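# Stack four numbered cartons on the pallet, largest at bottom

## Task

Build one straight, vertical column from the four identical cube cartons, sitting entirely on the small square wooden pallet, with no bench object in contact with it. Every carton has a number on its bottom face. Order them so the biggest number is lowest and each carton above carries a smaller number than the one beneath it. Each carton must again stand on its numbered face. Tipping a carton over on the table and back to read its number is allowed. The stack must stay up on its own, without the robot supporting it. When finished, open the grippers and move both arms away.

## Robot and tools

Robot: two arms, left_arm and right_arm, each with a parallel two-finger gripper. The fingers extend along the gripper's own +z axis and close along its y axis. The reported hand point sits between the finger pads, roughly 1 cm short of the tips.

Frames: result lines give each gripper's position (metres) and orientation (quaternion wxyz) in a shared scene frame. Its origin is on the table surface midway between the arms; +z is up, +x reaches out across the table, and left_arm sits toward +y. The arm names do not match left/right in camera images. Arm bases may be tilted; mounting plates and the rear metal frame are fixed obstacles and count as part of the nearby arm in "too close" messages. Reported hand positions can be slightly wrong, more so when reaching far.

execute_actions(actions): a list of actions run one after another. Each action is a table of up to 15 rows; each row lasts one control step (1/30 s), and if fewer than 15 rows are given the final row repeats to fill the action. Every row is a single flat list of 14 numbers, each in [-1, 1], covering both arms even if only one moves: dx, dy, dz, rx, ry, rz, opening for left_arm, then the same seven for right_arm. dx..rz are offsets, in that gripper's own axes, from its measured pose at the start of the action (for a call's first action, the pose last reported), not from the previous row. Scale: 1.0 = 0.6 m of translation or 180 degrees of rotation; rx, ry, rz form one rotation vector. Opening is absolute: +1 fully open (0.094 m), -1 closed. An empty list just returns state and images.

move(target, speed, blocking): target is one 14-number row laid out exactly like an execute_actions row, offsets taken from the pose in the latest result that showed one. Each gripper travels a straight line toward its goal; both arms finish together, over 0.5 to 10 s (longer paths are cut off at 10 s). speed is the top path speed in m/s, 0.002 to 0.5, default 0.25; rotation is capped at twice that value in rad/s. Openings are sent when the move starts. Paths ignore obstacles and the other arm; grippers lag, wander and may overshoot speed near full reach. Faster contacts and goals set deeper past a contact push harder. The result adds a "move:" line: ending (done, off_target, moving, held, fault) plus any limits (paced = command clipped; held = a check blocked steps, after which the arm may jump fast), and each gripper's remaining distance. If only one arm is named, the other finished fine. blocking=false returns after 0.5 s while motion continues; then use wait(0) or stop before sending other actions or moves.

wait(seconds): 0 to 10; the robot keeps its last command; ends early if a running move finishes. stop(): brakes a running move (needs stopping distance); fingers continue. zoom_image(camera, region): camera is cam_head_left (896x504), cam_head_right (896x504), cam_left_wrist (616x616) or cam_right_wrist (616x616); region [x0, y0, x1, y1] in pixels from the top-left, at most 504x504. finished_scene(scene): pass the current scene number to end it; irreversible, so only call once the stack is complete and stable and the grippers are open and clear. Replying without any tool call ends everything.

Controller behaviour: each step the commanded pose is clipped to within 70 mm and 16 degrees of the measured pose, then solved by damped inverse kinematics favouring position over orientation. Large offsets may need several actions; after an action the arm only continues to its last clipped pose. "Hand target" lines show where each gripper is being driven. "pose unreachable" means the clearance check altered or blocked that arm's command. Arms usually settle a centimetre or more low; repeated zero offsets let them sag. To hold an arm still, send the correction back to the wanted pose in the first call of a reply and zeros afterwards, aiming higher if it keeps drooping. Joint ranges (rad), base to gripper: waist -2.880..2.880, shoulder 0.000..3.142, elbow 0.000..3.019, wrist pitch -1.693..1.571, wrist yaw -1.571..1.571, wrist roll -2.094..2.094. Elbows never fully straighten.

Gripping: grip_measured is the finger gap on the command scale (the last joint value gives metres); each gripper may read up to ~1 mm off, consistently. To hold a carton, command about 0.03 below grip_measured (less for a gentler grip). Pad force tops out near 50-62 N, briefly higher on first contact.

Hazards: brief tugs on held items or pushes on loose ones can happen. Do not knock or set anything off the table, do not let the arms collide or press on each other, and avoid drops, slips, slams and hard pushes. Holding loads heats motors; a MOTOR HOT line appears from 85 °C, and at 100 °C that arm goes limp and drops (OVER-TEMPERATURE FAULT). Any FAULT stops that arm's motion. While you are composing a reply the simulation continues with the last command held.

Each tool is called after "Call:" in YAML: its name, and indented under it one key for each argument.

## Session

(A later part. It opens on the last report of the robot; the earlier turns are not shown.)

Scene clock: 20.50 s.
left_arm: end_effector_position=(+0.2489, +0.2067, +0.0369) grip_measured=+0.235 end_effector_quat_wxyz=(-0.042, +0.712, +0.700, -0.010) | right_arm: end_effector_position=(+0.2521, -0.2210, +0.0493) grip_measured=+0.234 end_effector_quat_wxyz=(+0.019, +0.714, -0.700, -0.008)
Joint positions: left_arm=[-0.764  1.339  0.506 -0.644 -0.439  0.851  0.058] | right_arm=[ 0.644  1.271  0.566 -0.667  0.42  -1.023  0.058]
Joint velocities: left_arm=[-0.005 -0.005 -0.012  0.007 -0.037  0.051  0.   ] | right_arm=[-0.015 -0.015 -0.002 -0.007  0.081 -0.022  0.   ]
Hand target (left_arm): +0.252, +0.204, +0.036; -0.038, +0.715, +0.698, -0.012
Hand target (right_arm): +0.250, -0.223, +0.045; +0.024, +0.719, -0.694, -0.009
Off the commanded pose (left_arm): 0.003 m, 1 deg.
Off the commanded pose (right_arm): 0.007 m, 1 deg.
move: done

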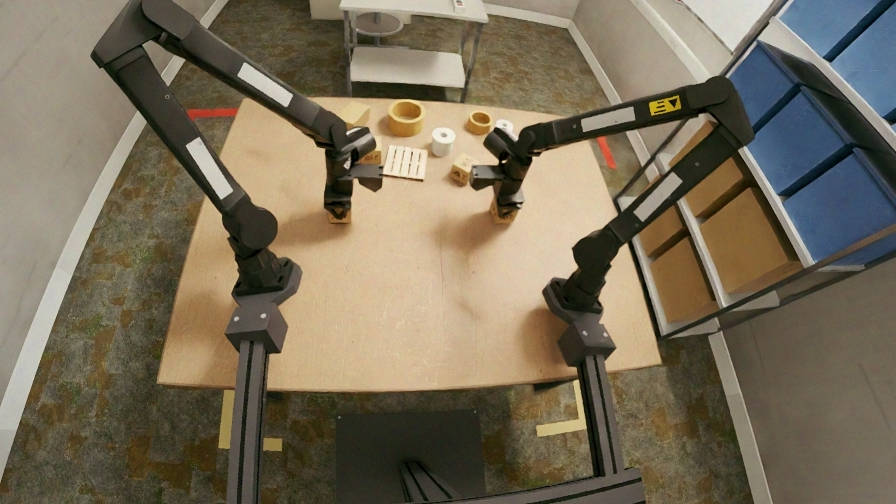

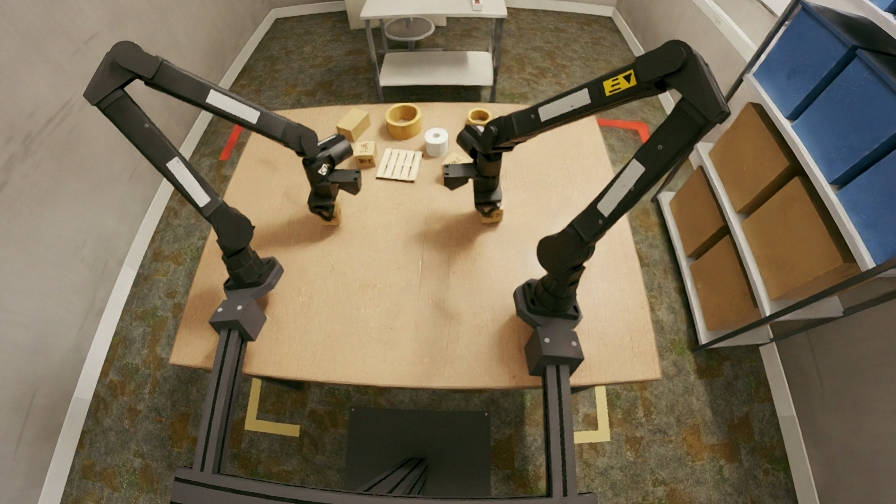

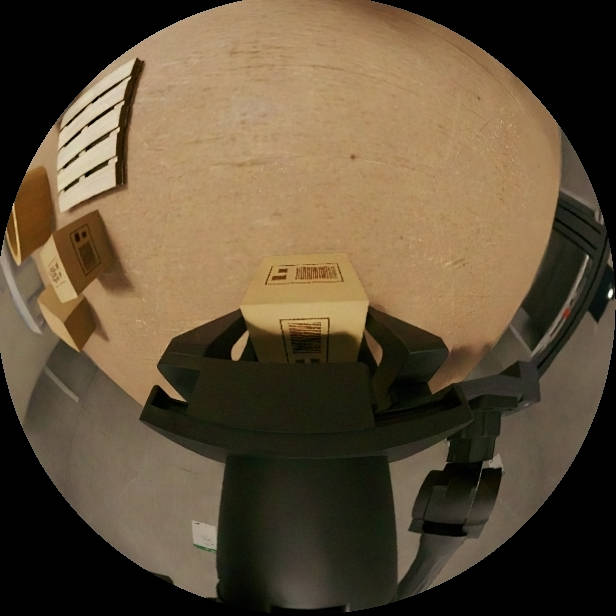

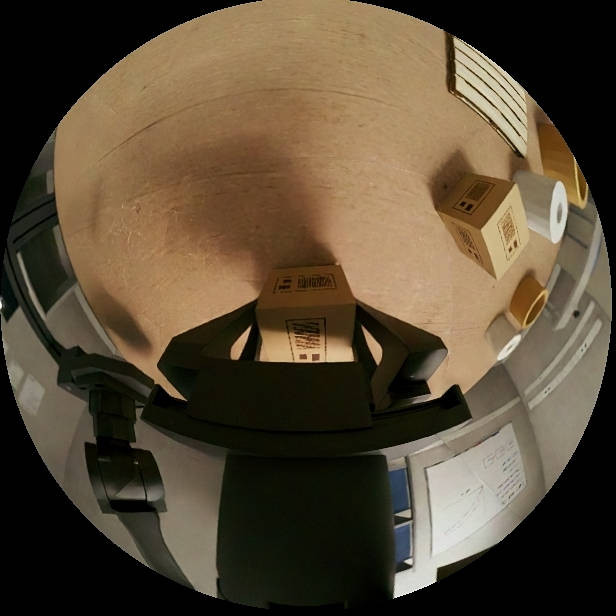

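Call:
move:
  target: [0,0,0.025,-0.024,-0.015,0,0.16,0,0,0.03,0.012,-0.005,0,0.16]
  speed: 0.04

Call:
execute_actions:
  actions:
    - [[0,0,0,0,0,0,1,0,0,0,0,0,0,1]]
    - [[0,0,0,0,0,0,1,0,0,0,0,0,0,1]]

Call:
move:
  target: [0,0,-0.16,0,0,0,1,0,0,-0.14,0,0,0,1]

Call:
move:
  target: [-0.14,0.31,-0.02,0,0,0,1,-0.15,-0.24,-0.02,0,0,0.2,1]

Scene clock: 22.40 s.
left_arm: end_effector_position=(+0.2465, +0.2045, +0.0280) grip_measured=+0.236 end_effector_quat_wxyz=(+0.001, +0.713, +0.701, -0.004) | right_arm: end_effector_position=(+0.2571, -0.2171, +0.0409) grip_measured=+0.234 end_effector_quat_wxyz=(-0.011, +0.711, -0.703, +0.001)
Joint positions: left_arm=[-0.764  1.324  0.44  -0.497 -0.445  0.892  0.058] | right_arm=[ 0.635  1.274  0.534 -0.559  0.42  -1.05   0.058]
Joint velocities: left_arm=[-0.015 -0.005  0.002  0.007 -0.037 -0.022  0.001] | right_arm=[-0.005 -0.015 -0.002 -0.022  0.037 -0.095  0.001]
Hand target (left_arm): +0.248, +0.207, +0.022; +0.001, +0.713, +0.701, -0.000
Hand target (right_arm): +0.251, -0.221, +0.032; -0.000, +0.715, -0.700, -0.000
Off the commanded pose (left_arm): 0.007 m, 0 deg.
Off the commanded pose (right_arm): 0.012 m, 1 deg.
move: off_target (right_arm)

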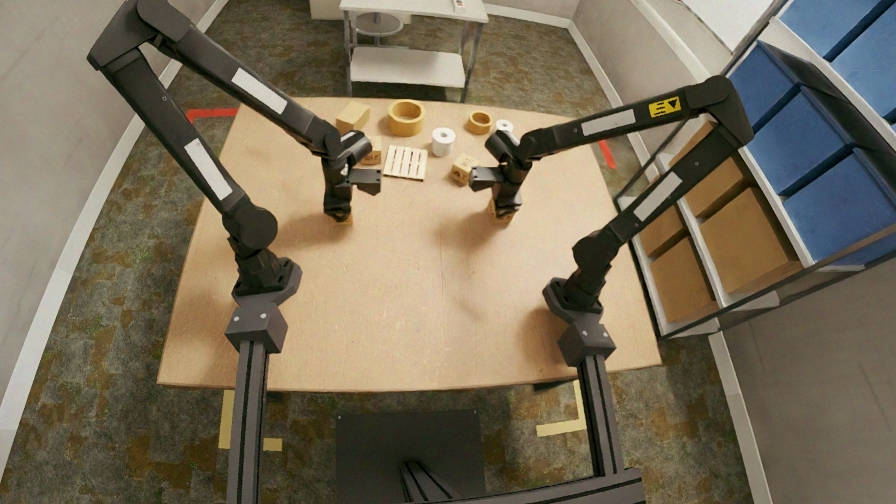

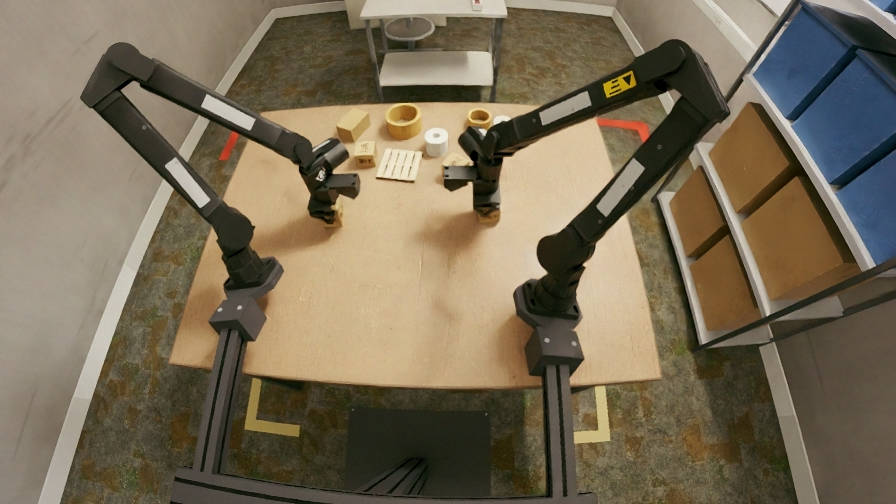

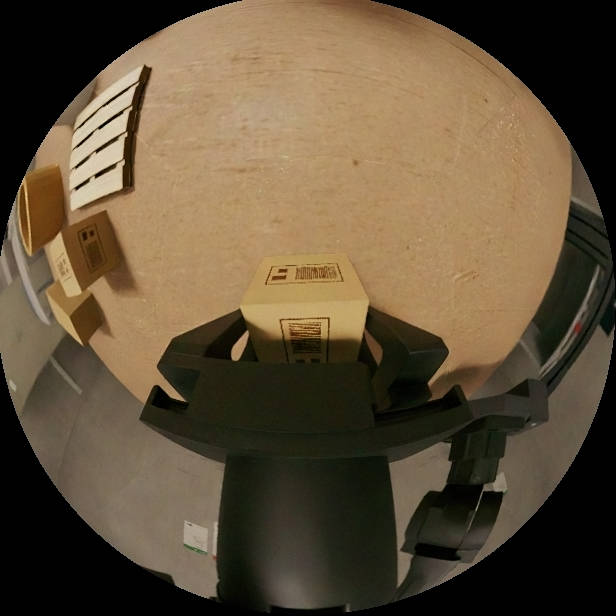

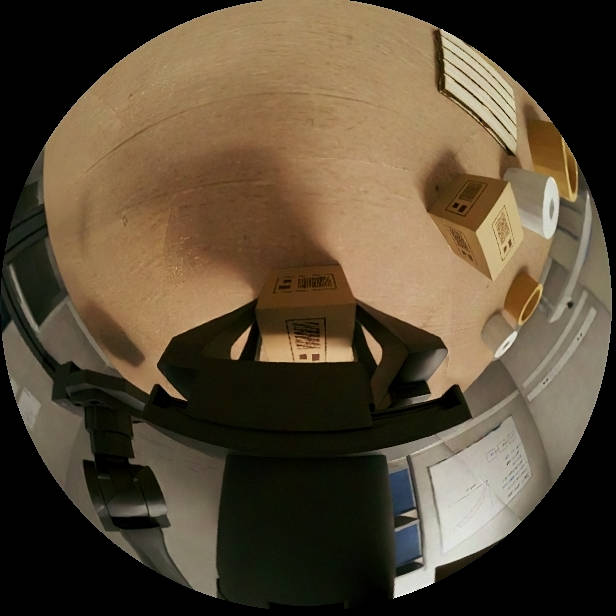

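Scene clock: 23.40 s.
left_arm: end_effector_position=(+0.2463, +0.2045, +0.0281) grip_measured=+1.000 end_effector_quat_wxyz=(+0.001, +0.713, +0.701, -0.004) | right_arm: end_effector_position=(+0.2570, -0.2171, +0.0409) grip_measured=+1.000 end_effector_quat_wxyz=(-0.011, +0.711, -0.703, +0.001)
Joint positions: left_arm=[-0.764  1.323  0.44  -0.497 -0.445  0.892  0.094] | right_arm=[ 0.635  1.274  0.534 -0.559  0.42  -1.05   0.094]
Joint velocities: left_arm=[-0.005 -0.015 -0.012 -0.012 -0.066 -0.022  0.   ] | right_arm=[-0.005 -0.005  0.002 -0.002 -0.007  0.022  0.   ]
Hand target (left_arm): +0.246, +0.204, +0.028; +0.001, +0.713, +0.701, -0.004
Hand target (right_arm): +0.257, -0.217, +0.041; -0.011, +0.711, -0.703, +0.001
Off the commanded pose (left_arm): 0.000 m, 0 deg.
Off the commanded pose (right_arm): 0.000 m, 0 deg.

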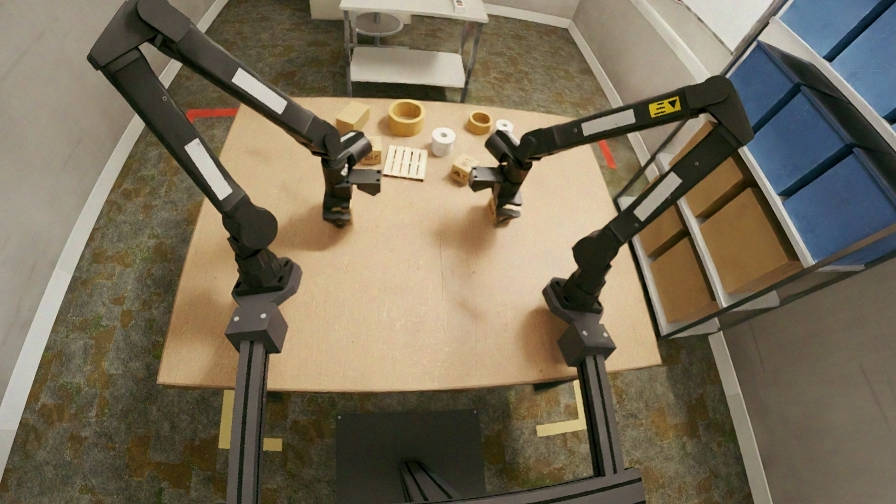

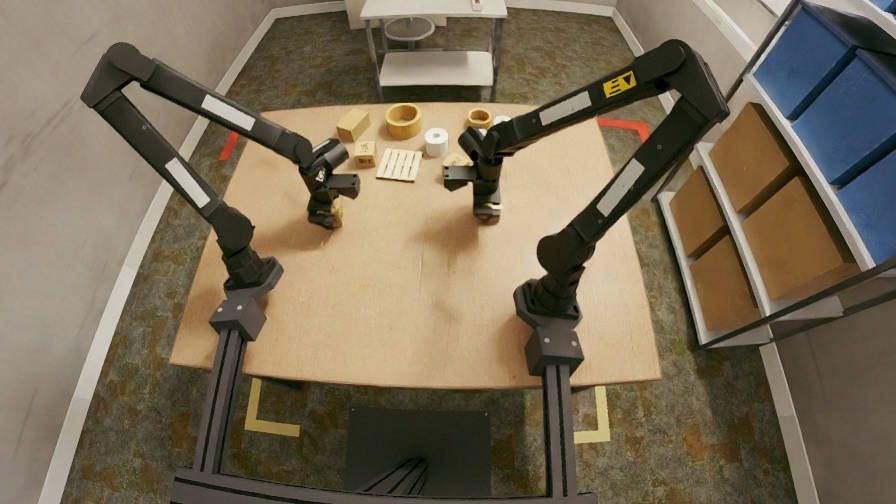

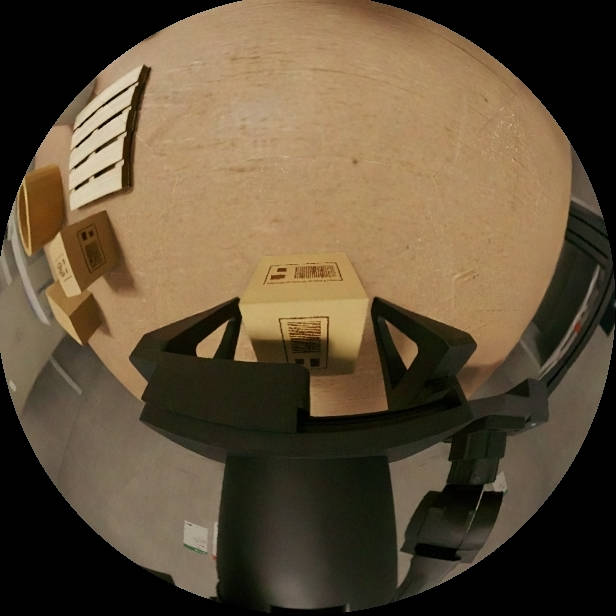

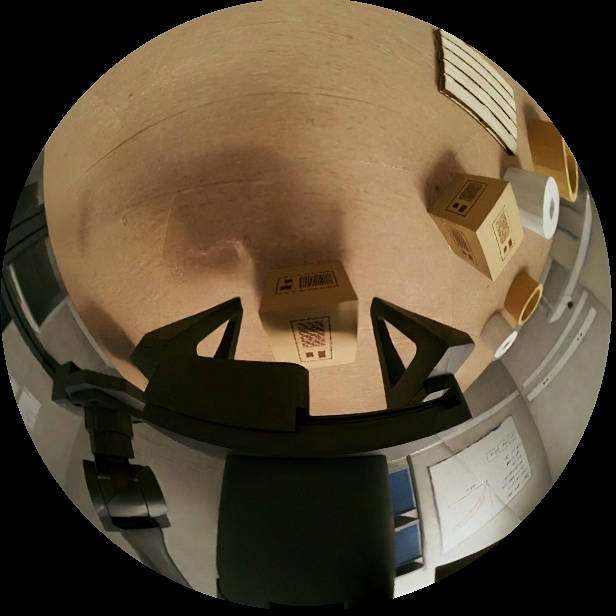

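Scene clock: 24.37 s.
left_arm: end_effector_position=(+0.2386, +0.2115, +0.1168) grip_measured=+1.000 end_effector_quat_wxyz=(-0.007, +0.719, +0.695, -0.004) | right_arm: end_effector_position=(+0.2405, -0.2254, +0.1123) grip_measured=+1.000 end_effector_quat_wxyz=(+0.006, +0.719, -0.695, -0.001)
Joint positions: left_arm=[-0.932  1.067  0.522 -0.935 -0.468  0.716  0.094] | right_arm=[ 0.761  1.078  0.585 -0.901  0.452 -0.923  0.094]
Joint velocities: left_arm=[ 0.005 -0.005  0.007  0.002  0.007  0.022  0.   ] | right_arm=[-0.024  0.005 -0.007 -0.012 -0.007 -0.022  0.   ]
Hand target (left_arm): +0.247, +0.206, +0.124; +0.001, +0.713, +0.701, -0.003
Hand target (right_arm): +0.254, -0.218, +0.124; -0.010, +0.711, -0.703, +0.001
Off the commanded pose (left_arm): 0.013 m, 1 deg.
Off the commanded pose (right_arm): 0.021 m, 2 deg.
move: off_target (left_arm, right_arm)

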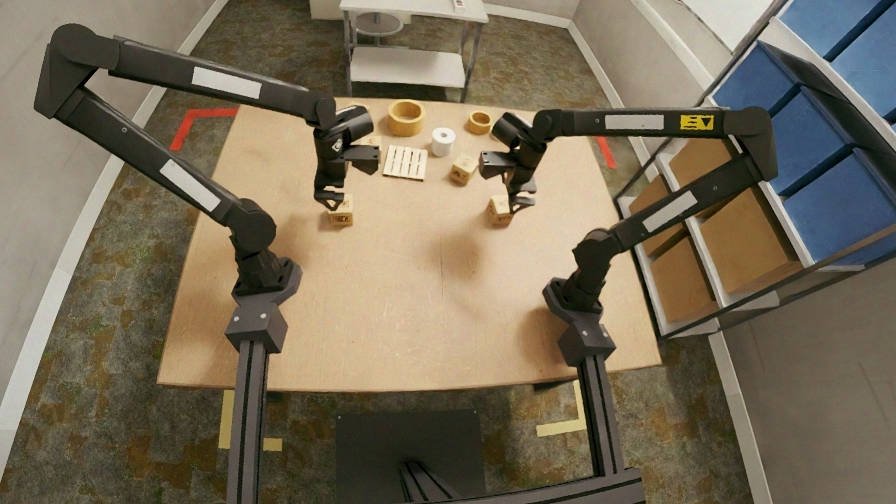

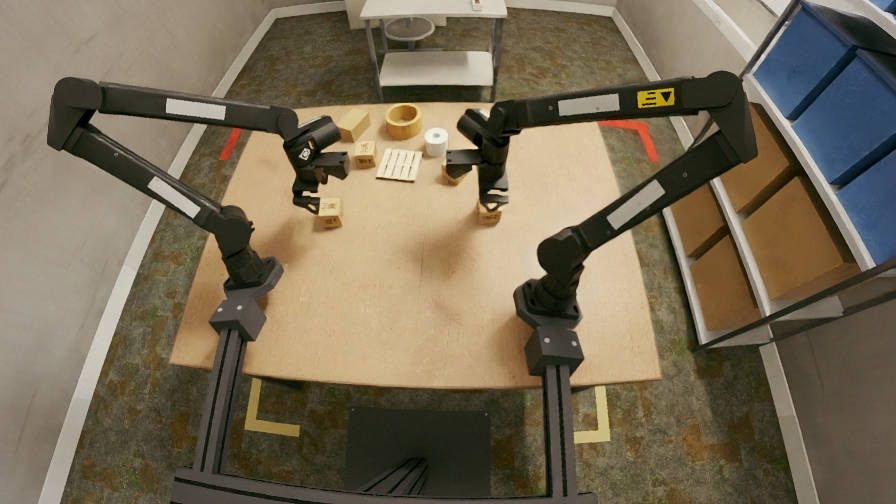

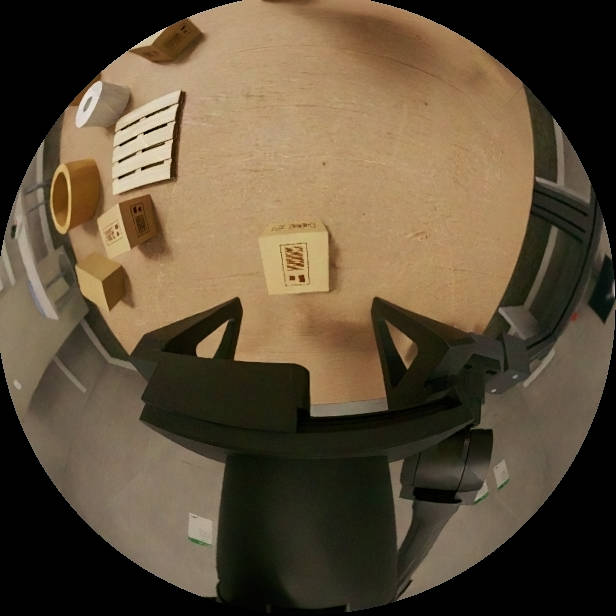

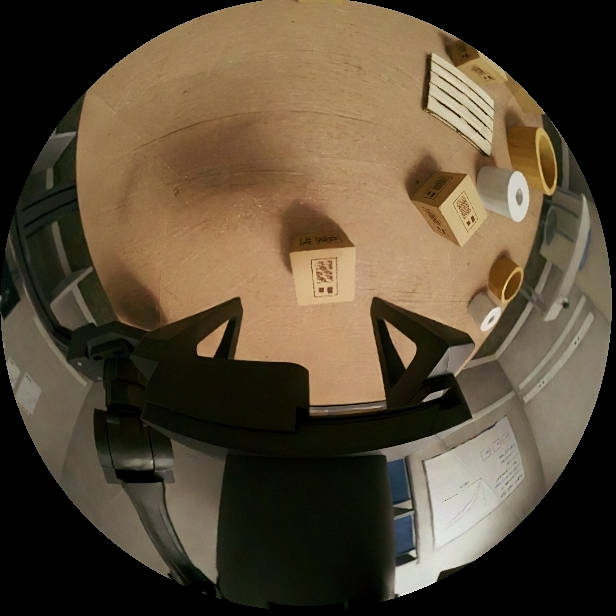

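Scene clock: 26.17 s.
left_arm: end_effector_position=(+0.4118, +0.1247, +0.1250) grip_measured=+1.000 end_effector_quat_wxyz=(-0.008, +0.718, +0.696, -0.003) | right_arm: end_effector_position=(+0.3673, -0.1345, +0.1252) grip_measured=+1.000 end_effector_quat_wxyz=(-0.006, -0.485, +0.875, -0.000)
Joint positions: left_arm=[-0.77   1.462  1.04  -0.981 -0.448  0.891  0.094] | right_arm=[ 0.755  1.439  1.022 -0.974  0.449 -0.336  0.094]
Joint velocities: left_arm=[ 0.005  0.005 -0.017 -0.007 -0.007 -0.066  0.   ] | right_arm=[ 0.005 -0.015 -0.002 -0.022 -0.037  0.11   0.   ]
Hand target (left_arm): +0.421, +0.122, +0.126; -0.007, +0.719, +0.695, -0.004
Hand target (right_arm): +0.382, -0.132, +0.125; -0.005, -0.469, +0.883, -0.001
Off the commanded pose (left_arm): 0.011 m, 0 deg.
Off the commanded pose (right_arm): 0.015 m, 2 deg.
move: off_target (left_arm, right_arm)

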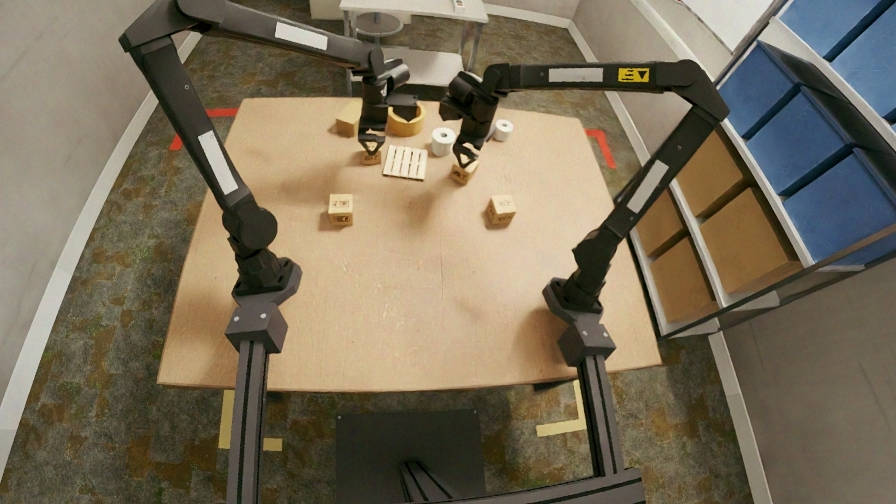

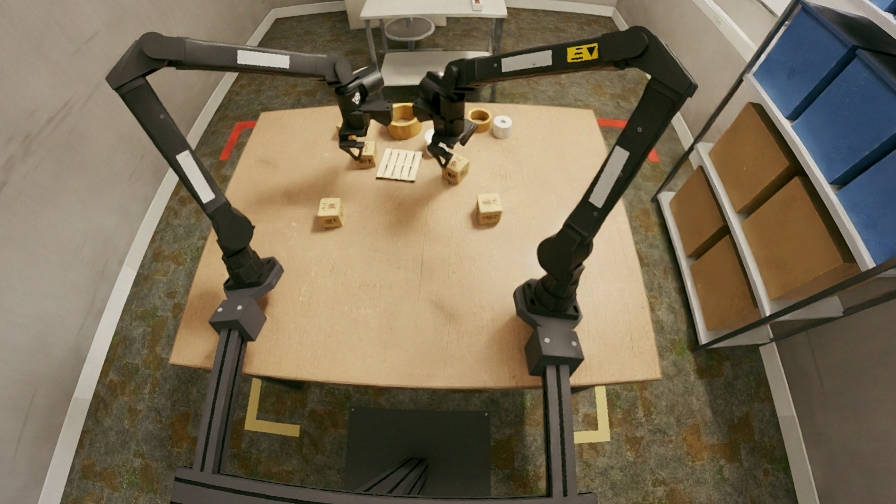

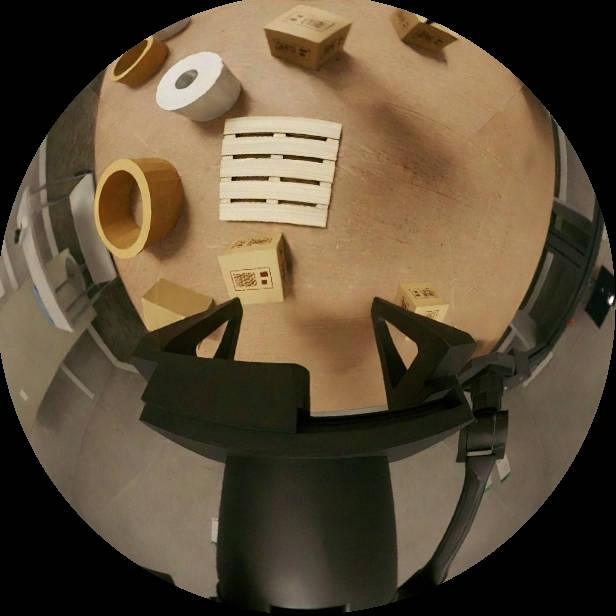

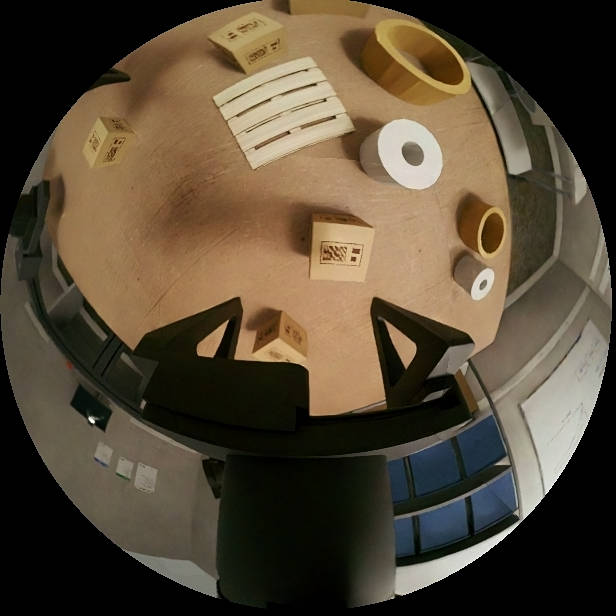

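Call:
move:
  target: [0.01,0.095,0.05,0,0,0,1,-0.02,-0.06,0.05,0,0,0.02,1]
  speed: 0.12

Scene clock: 27.67 s.
left_arm: end_effector_position=(+0.4544, +0.1358, +0.0929) grip_measured=+1.000 end_effector_quat_wxyz=(-0.018, +0.718, +0.696, -0.004) | right_arm: end_effector_position=(+0.3846, -0.1499, +0.0950) grip_measured=+1.000 end_effector_quat_wxyz=(-0.017, -0.460, +0.888, -0.001)
Joint positions: left_arm=[-0.664  1.549  1.116 -0.944 -0.43   0.996  0.094] | right_arm=[ 0.672  1.486  1.028 -0.918  0.431 -0.359  0.094]
Joint velocities: left_arm=[-0.005  0.005 -0.012  0.002  0.007  0.022  0.   ] | right_arm=[-0.005 -0.015  0.007  0.002 -0.037  0.022  0.   ]
Hand target (left_arm): +0.468, +0.129, +0.095; -0.008, +0.717, +0.697, -0.004
Hand target (right_arm): +0.404, -0.144, +0.096; -0.005, -0.457, +0.890, +0.000
Off the commanded pose (left_arm): 0.016 m, 1 deg.
Off the commanded pose (right_arm): 0.020 m, 1 deg.
move: off_target (left_arm, right_arm)

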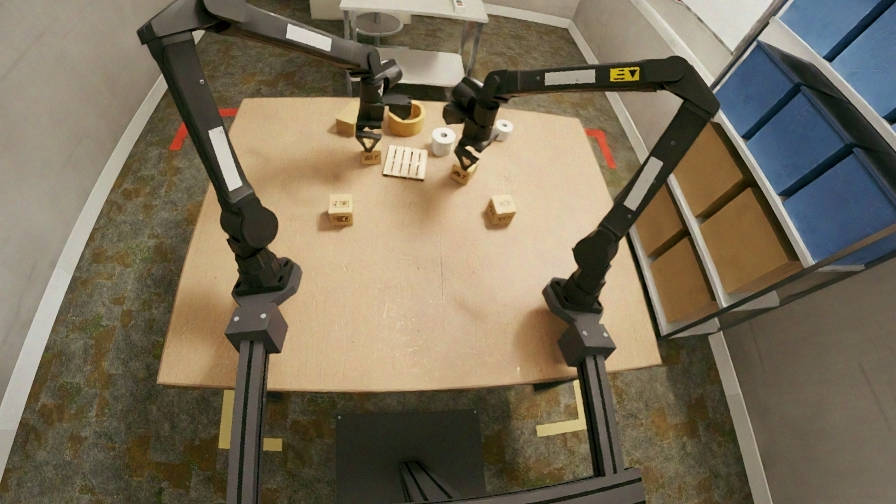

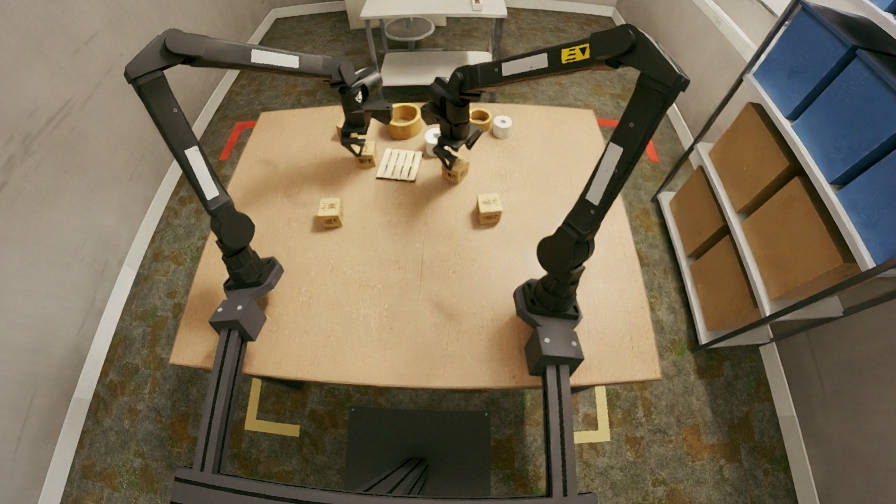

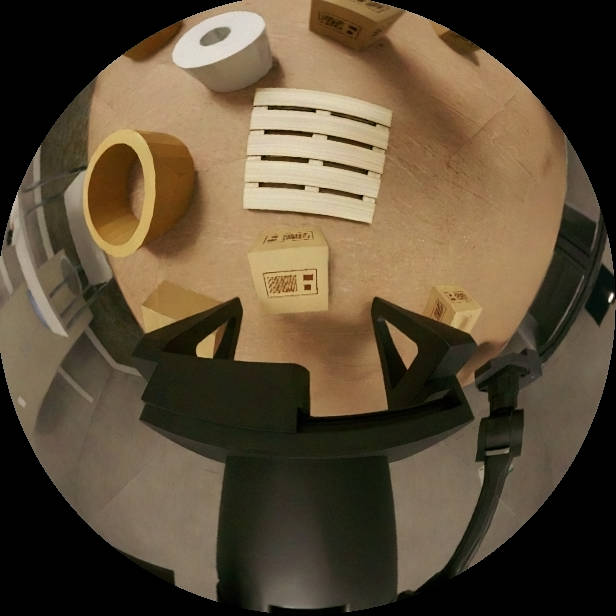

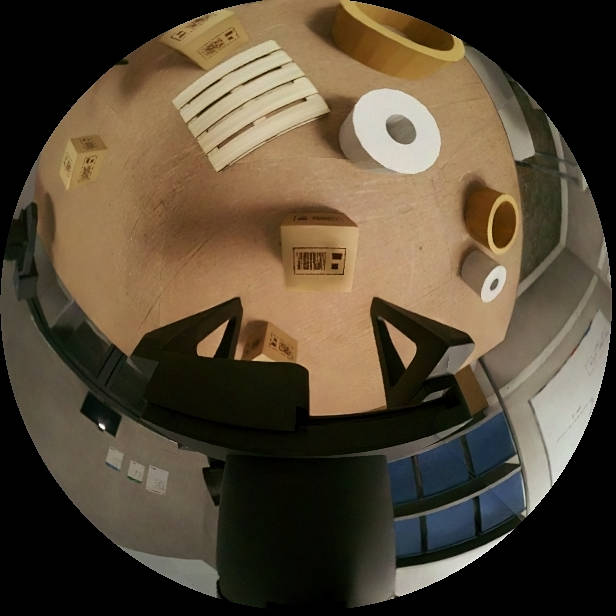

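Call:
move:
  target: [-0.005,0.03,0.03,-0.01,-0.007,0,1,-0.045,-0.022,0.03,0.005,-0.01,0,1]
  speed: 0.06

Call:
move:
  target: [0,0.01,0.08,0,0,0,1,-0.01,-0.005,0.085,0,0,0,1]
  speed: 0.08

Scene clock: 28.83 s.
left_arm: end_effector_position=(+0.4687, +0.1337, +0.0810) grip_measured=+1.000 end_effector_quat_wxyz=(+0.002, +0.716, +0.699, -0.000) | right_arm: end_effector_position=(+0.3901, -0.1412, +0.0769) grip_measured=+1.000 end_effector_quat_wxyz=(-0.010, -0.464, +0.886, -0.001)
Joint positions: left_arm=[-0.641  1.567  1.116 -0.87  -0.424  1.033  0.094] | right_arm=[ 0.664  1.531  1.03  -0.857  0.431 -0.384  0.094]
Joint velocities: left_arm=[-0.015 -0.005 -0.002 -0.002  0.007 -0.095  0.   ] | right_arm=[-0.005 -0.015  0.032 -0.017  0.022 -0.051  0.   ]
Hand target (left_arm): +0.472, +0.133, +0.074; +0.001, +0.718, +0.696, -0.002
Hand target (right_arm): +0.410, -0.137, +0.077; +0.001, -0.460, +0.888, -0.001
Off the commanded pose (left_arm): 0.007 m, 0 deg.
Off the commanded pose (right_arm): 0.021 m, 1 deg.
move: off_target (right_arm)

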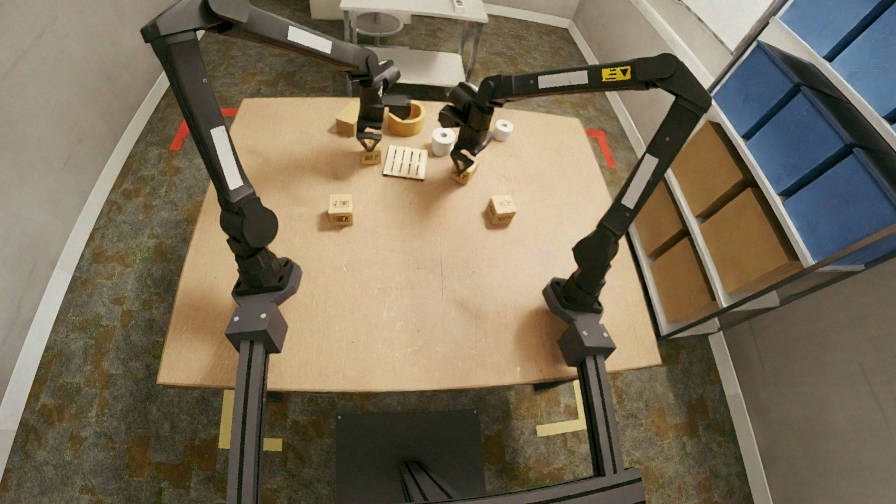

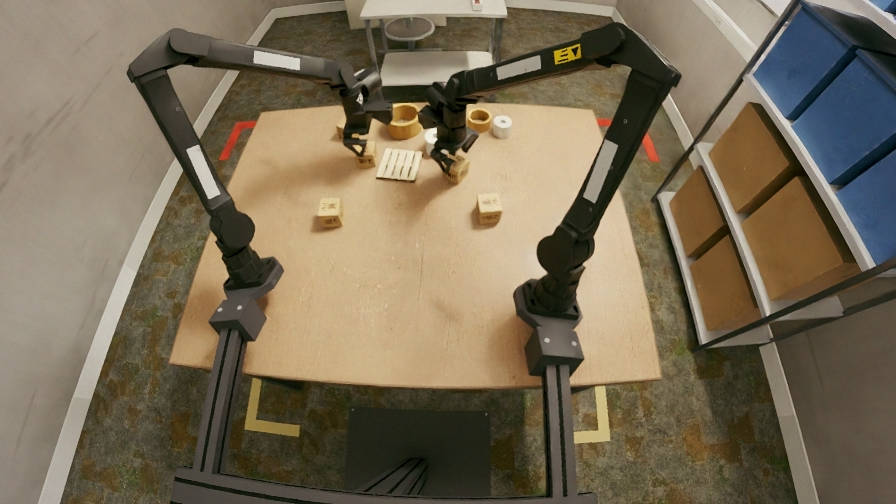

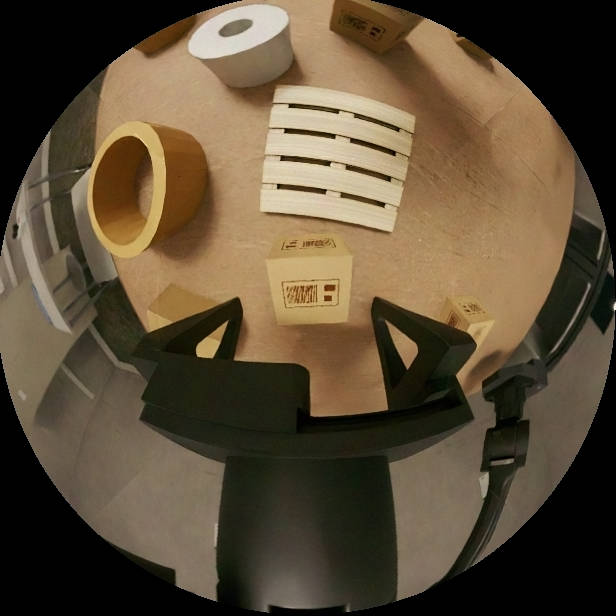

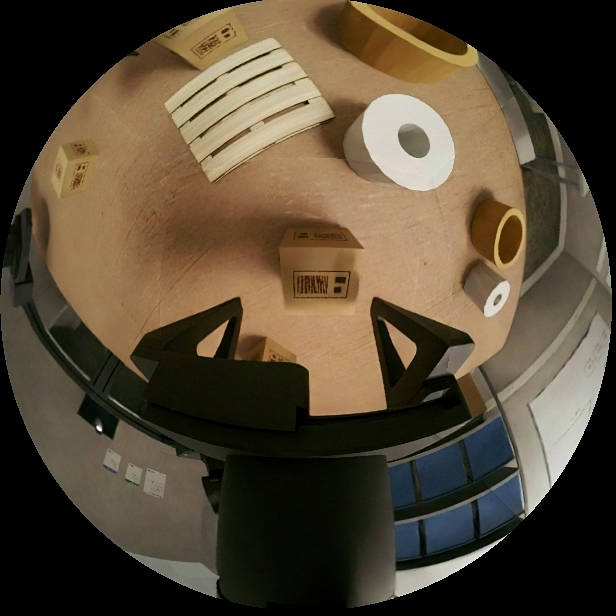

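Scene clock: 29.87 s.
left_arm: end_effector_position=(+0.4742, +0.1330, +0.0399) grip_measured=+1.000 end_effector_quat_wxyz=(+0.003, +0.713, +0.701, +0.001) | right_arm: end_effector_position=(+0.4016, -0.1346, +0.0403) grip_measured=+1.000 end_effector_quat_wxyz=(+0.003, -0.458, +0.889, +0.001)
Joint positions: left_arm=[-0.6    1.64   1.103 -0.763 -0.415  1.07   0.094] | right_arm=[ 0.628  1.606  1.027 -0.733  0.42  -0.421  0.094]
Joint velocities: left_arm=[-0.015  0.015  0.017  0.007  0.066 -0.066  0.   ] | right_arm=[ 0.005 -0.005 -0.012 -0.002  0.022 -0.051  0.   ]
Hand target (left_arm): +0.475, +0.133, +0.033; +0.001, +0.715, +0.699, -0.001
Hand target (right_arm): +0.396, -0.139, +0.027; -0.009, -0.464, +0.886, -0.000
Off the commanded pose (left_arm): 0.007 m, 0 deg.
Off the commanded pose (right_arm): 0.016 m, 2 deg.
move: off_target (right_arm)

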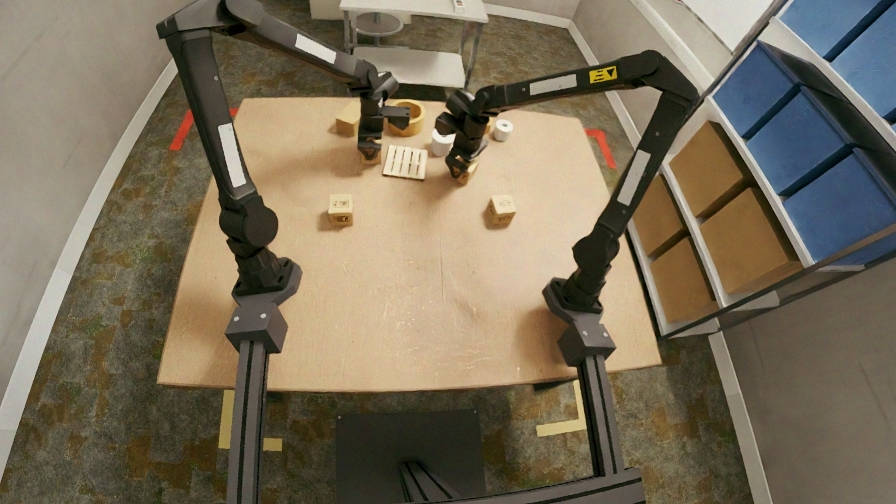

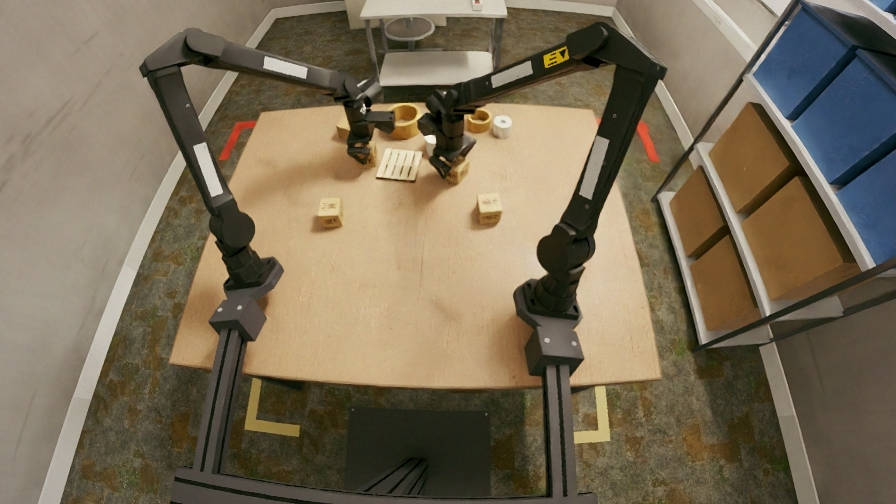

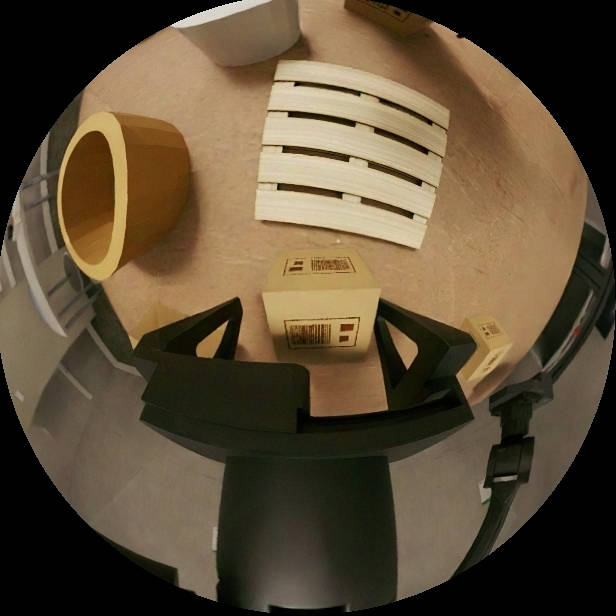

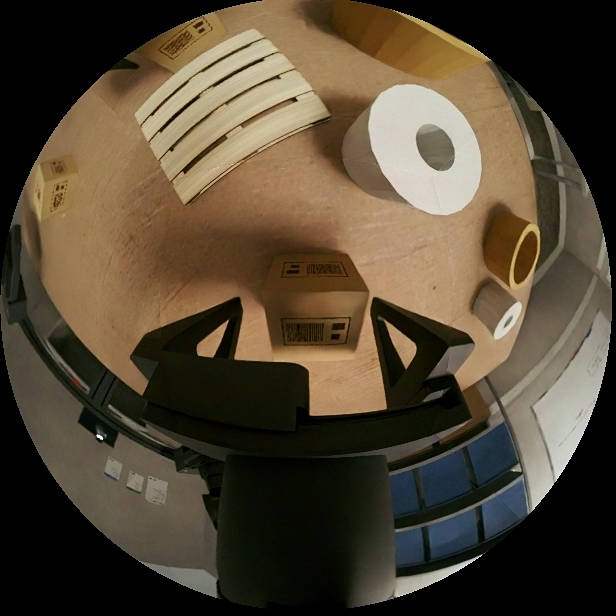

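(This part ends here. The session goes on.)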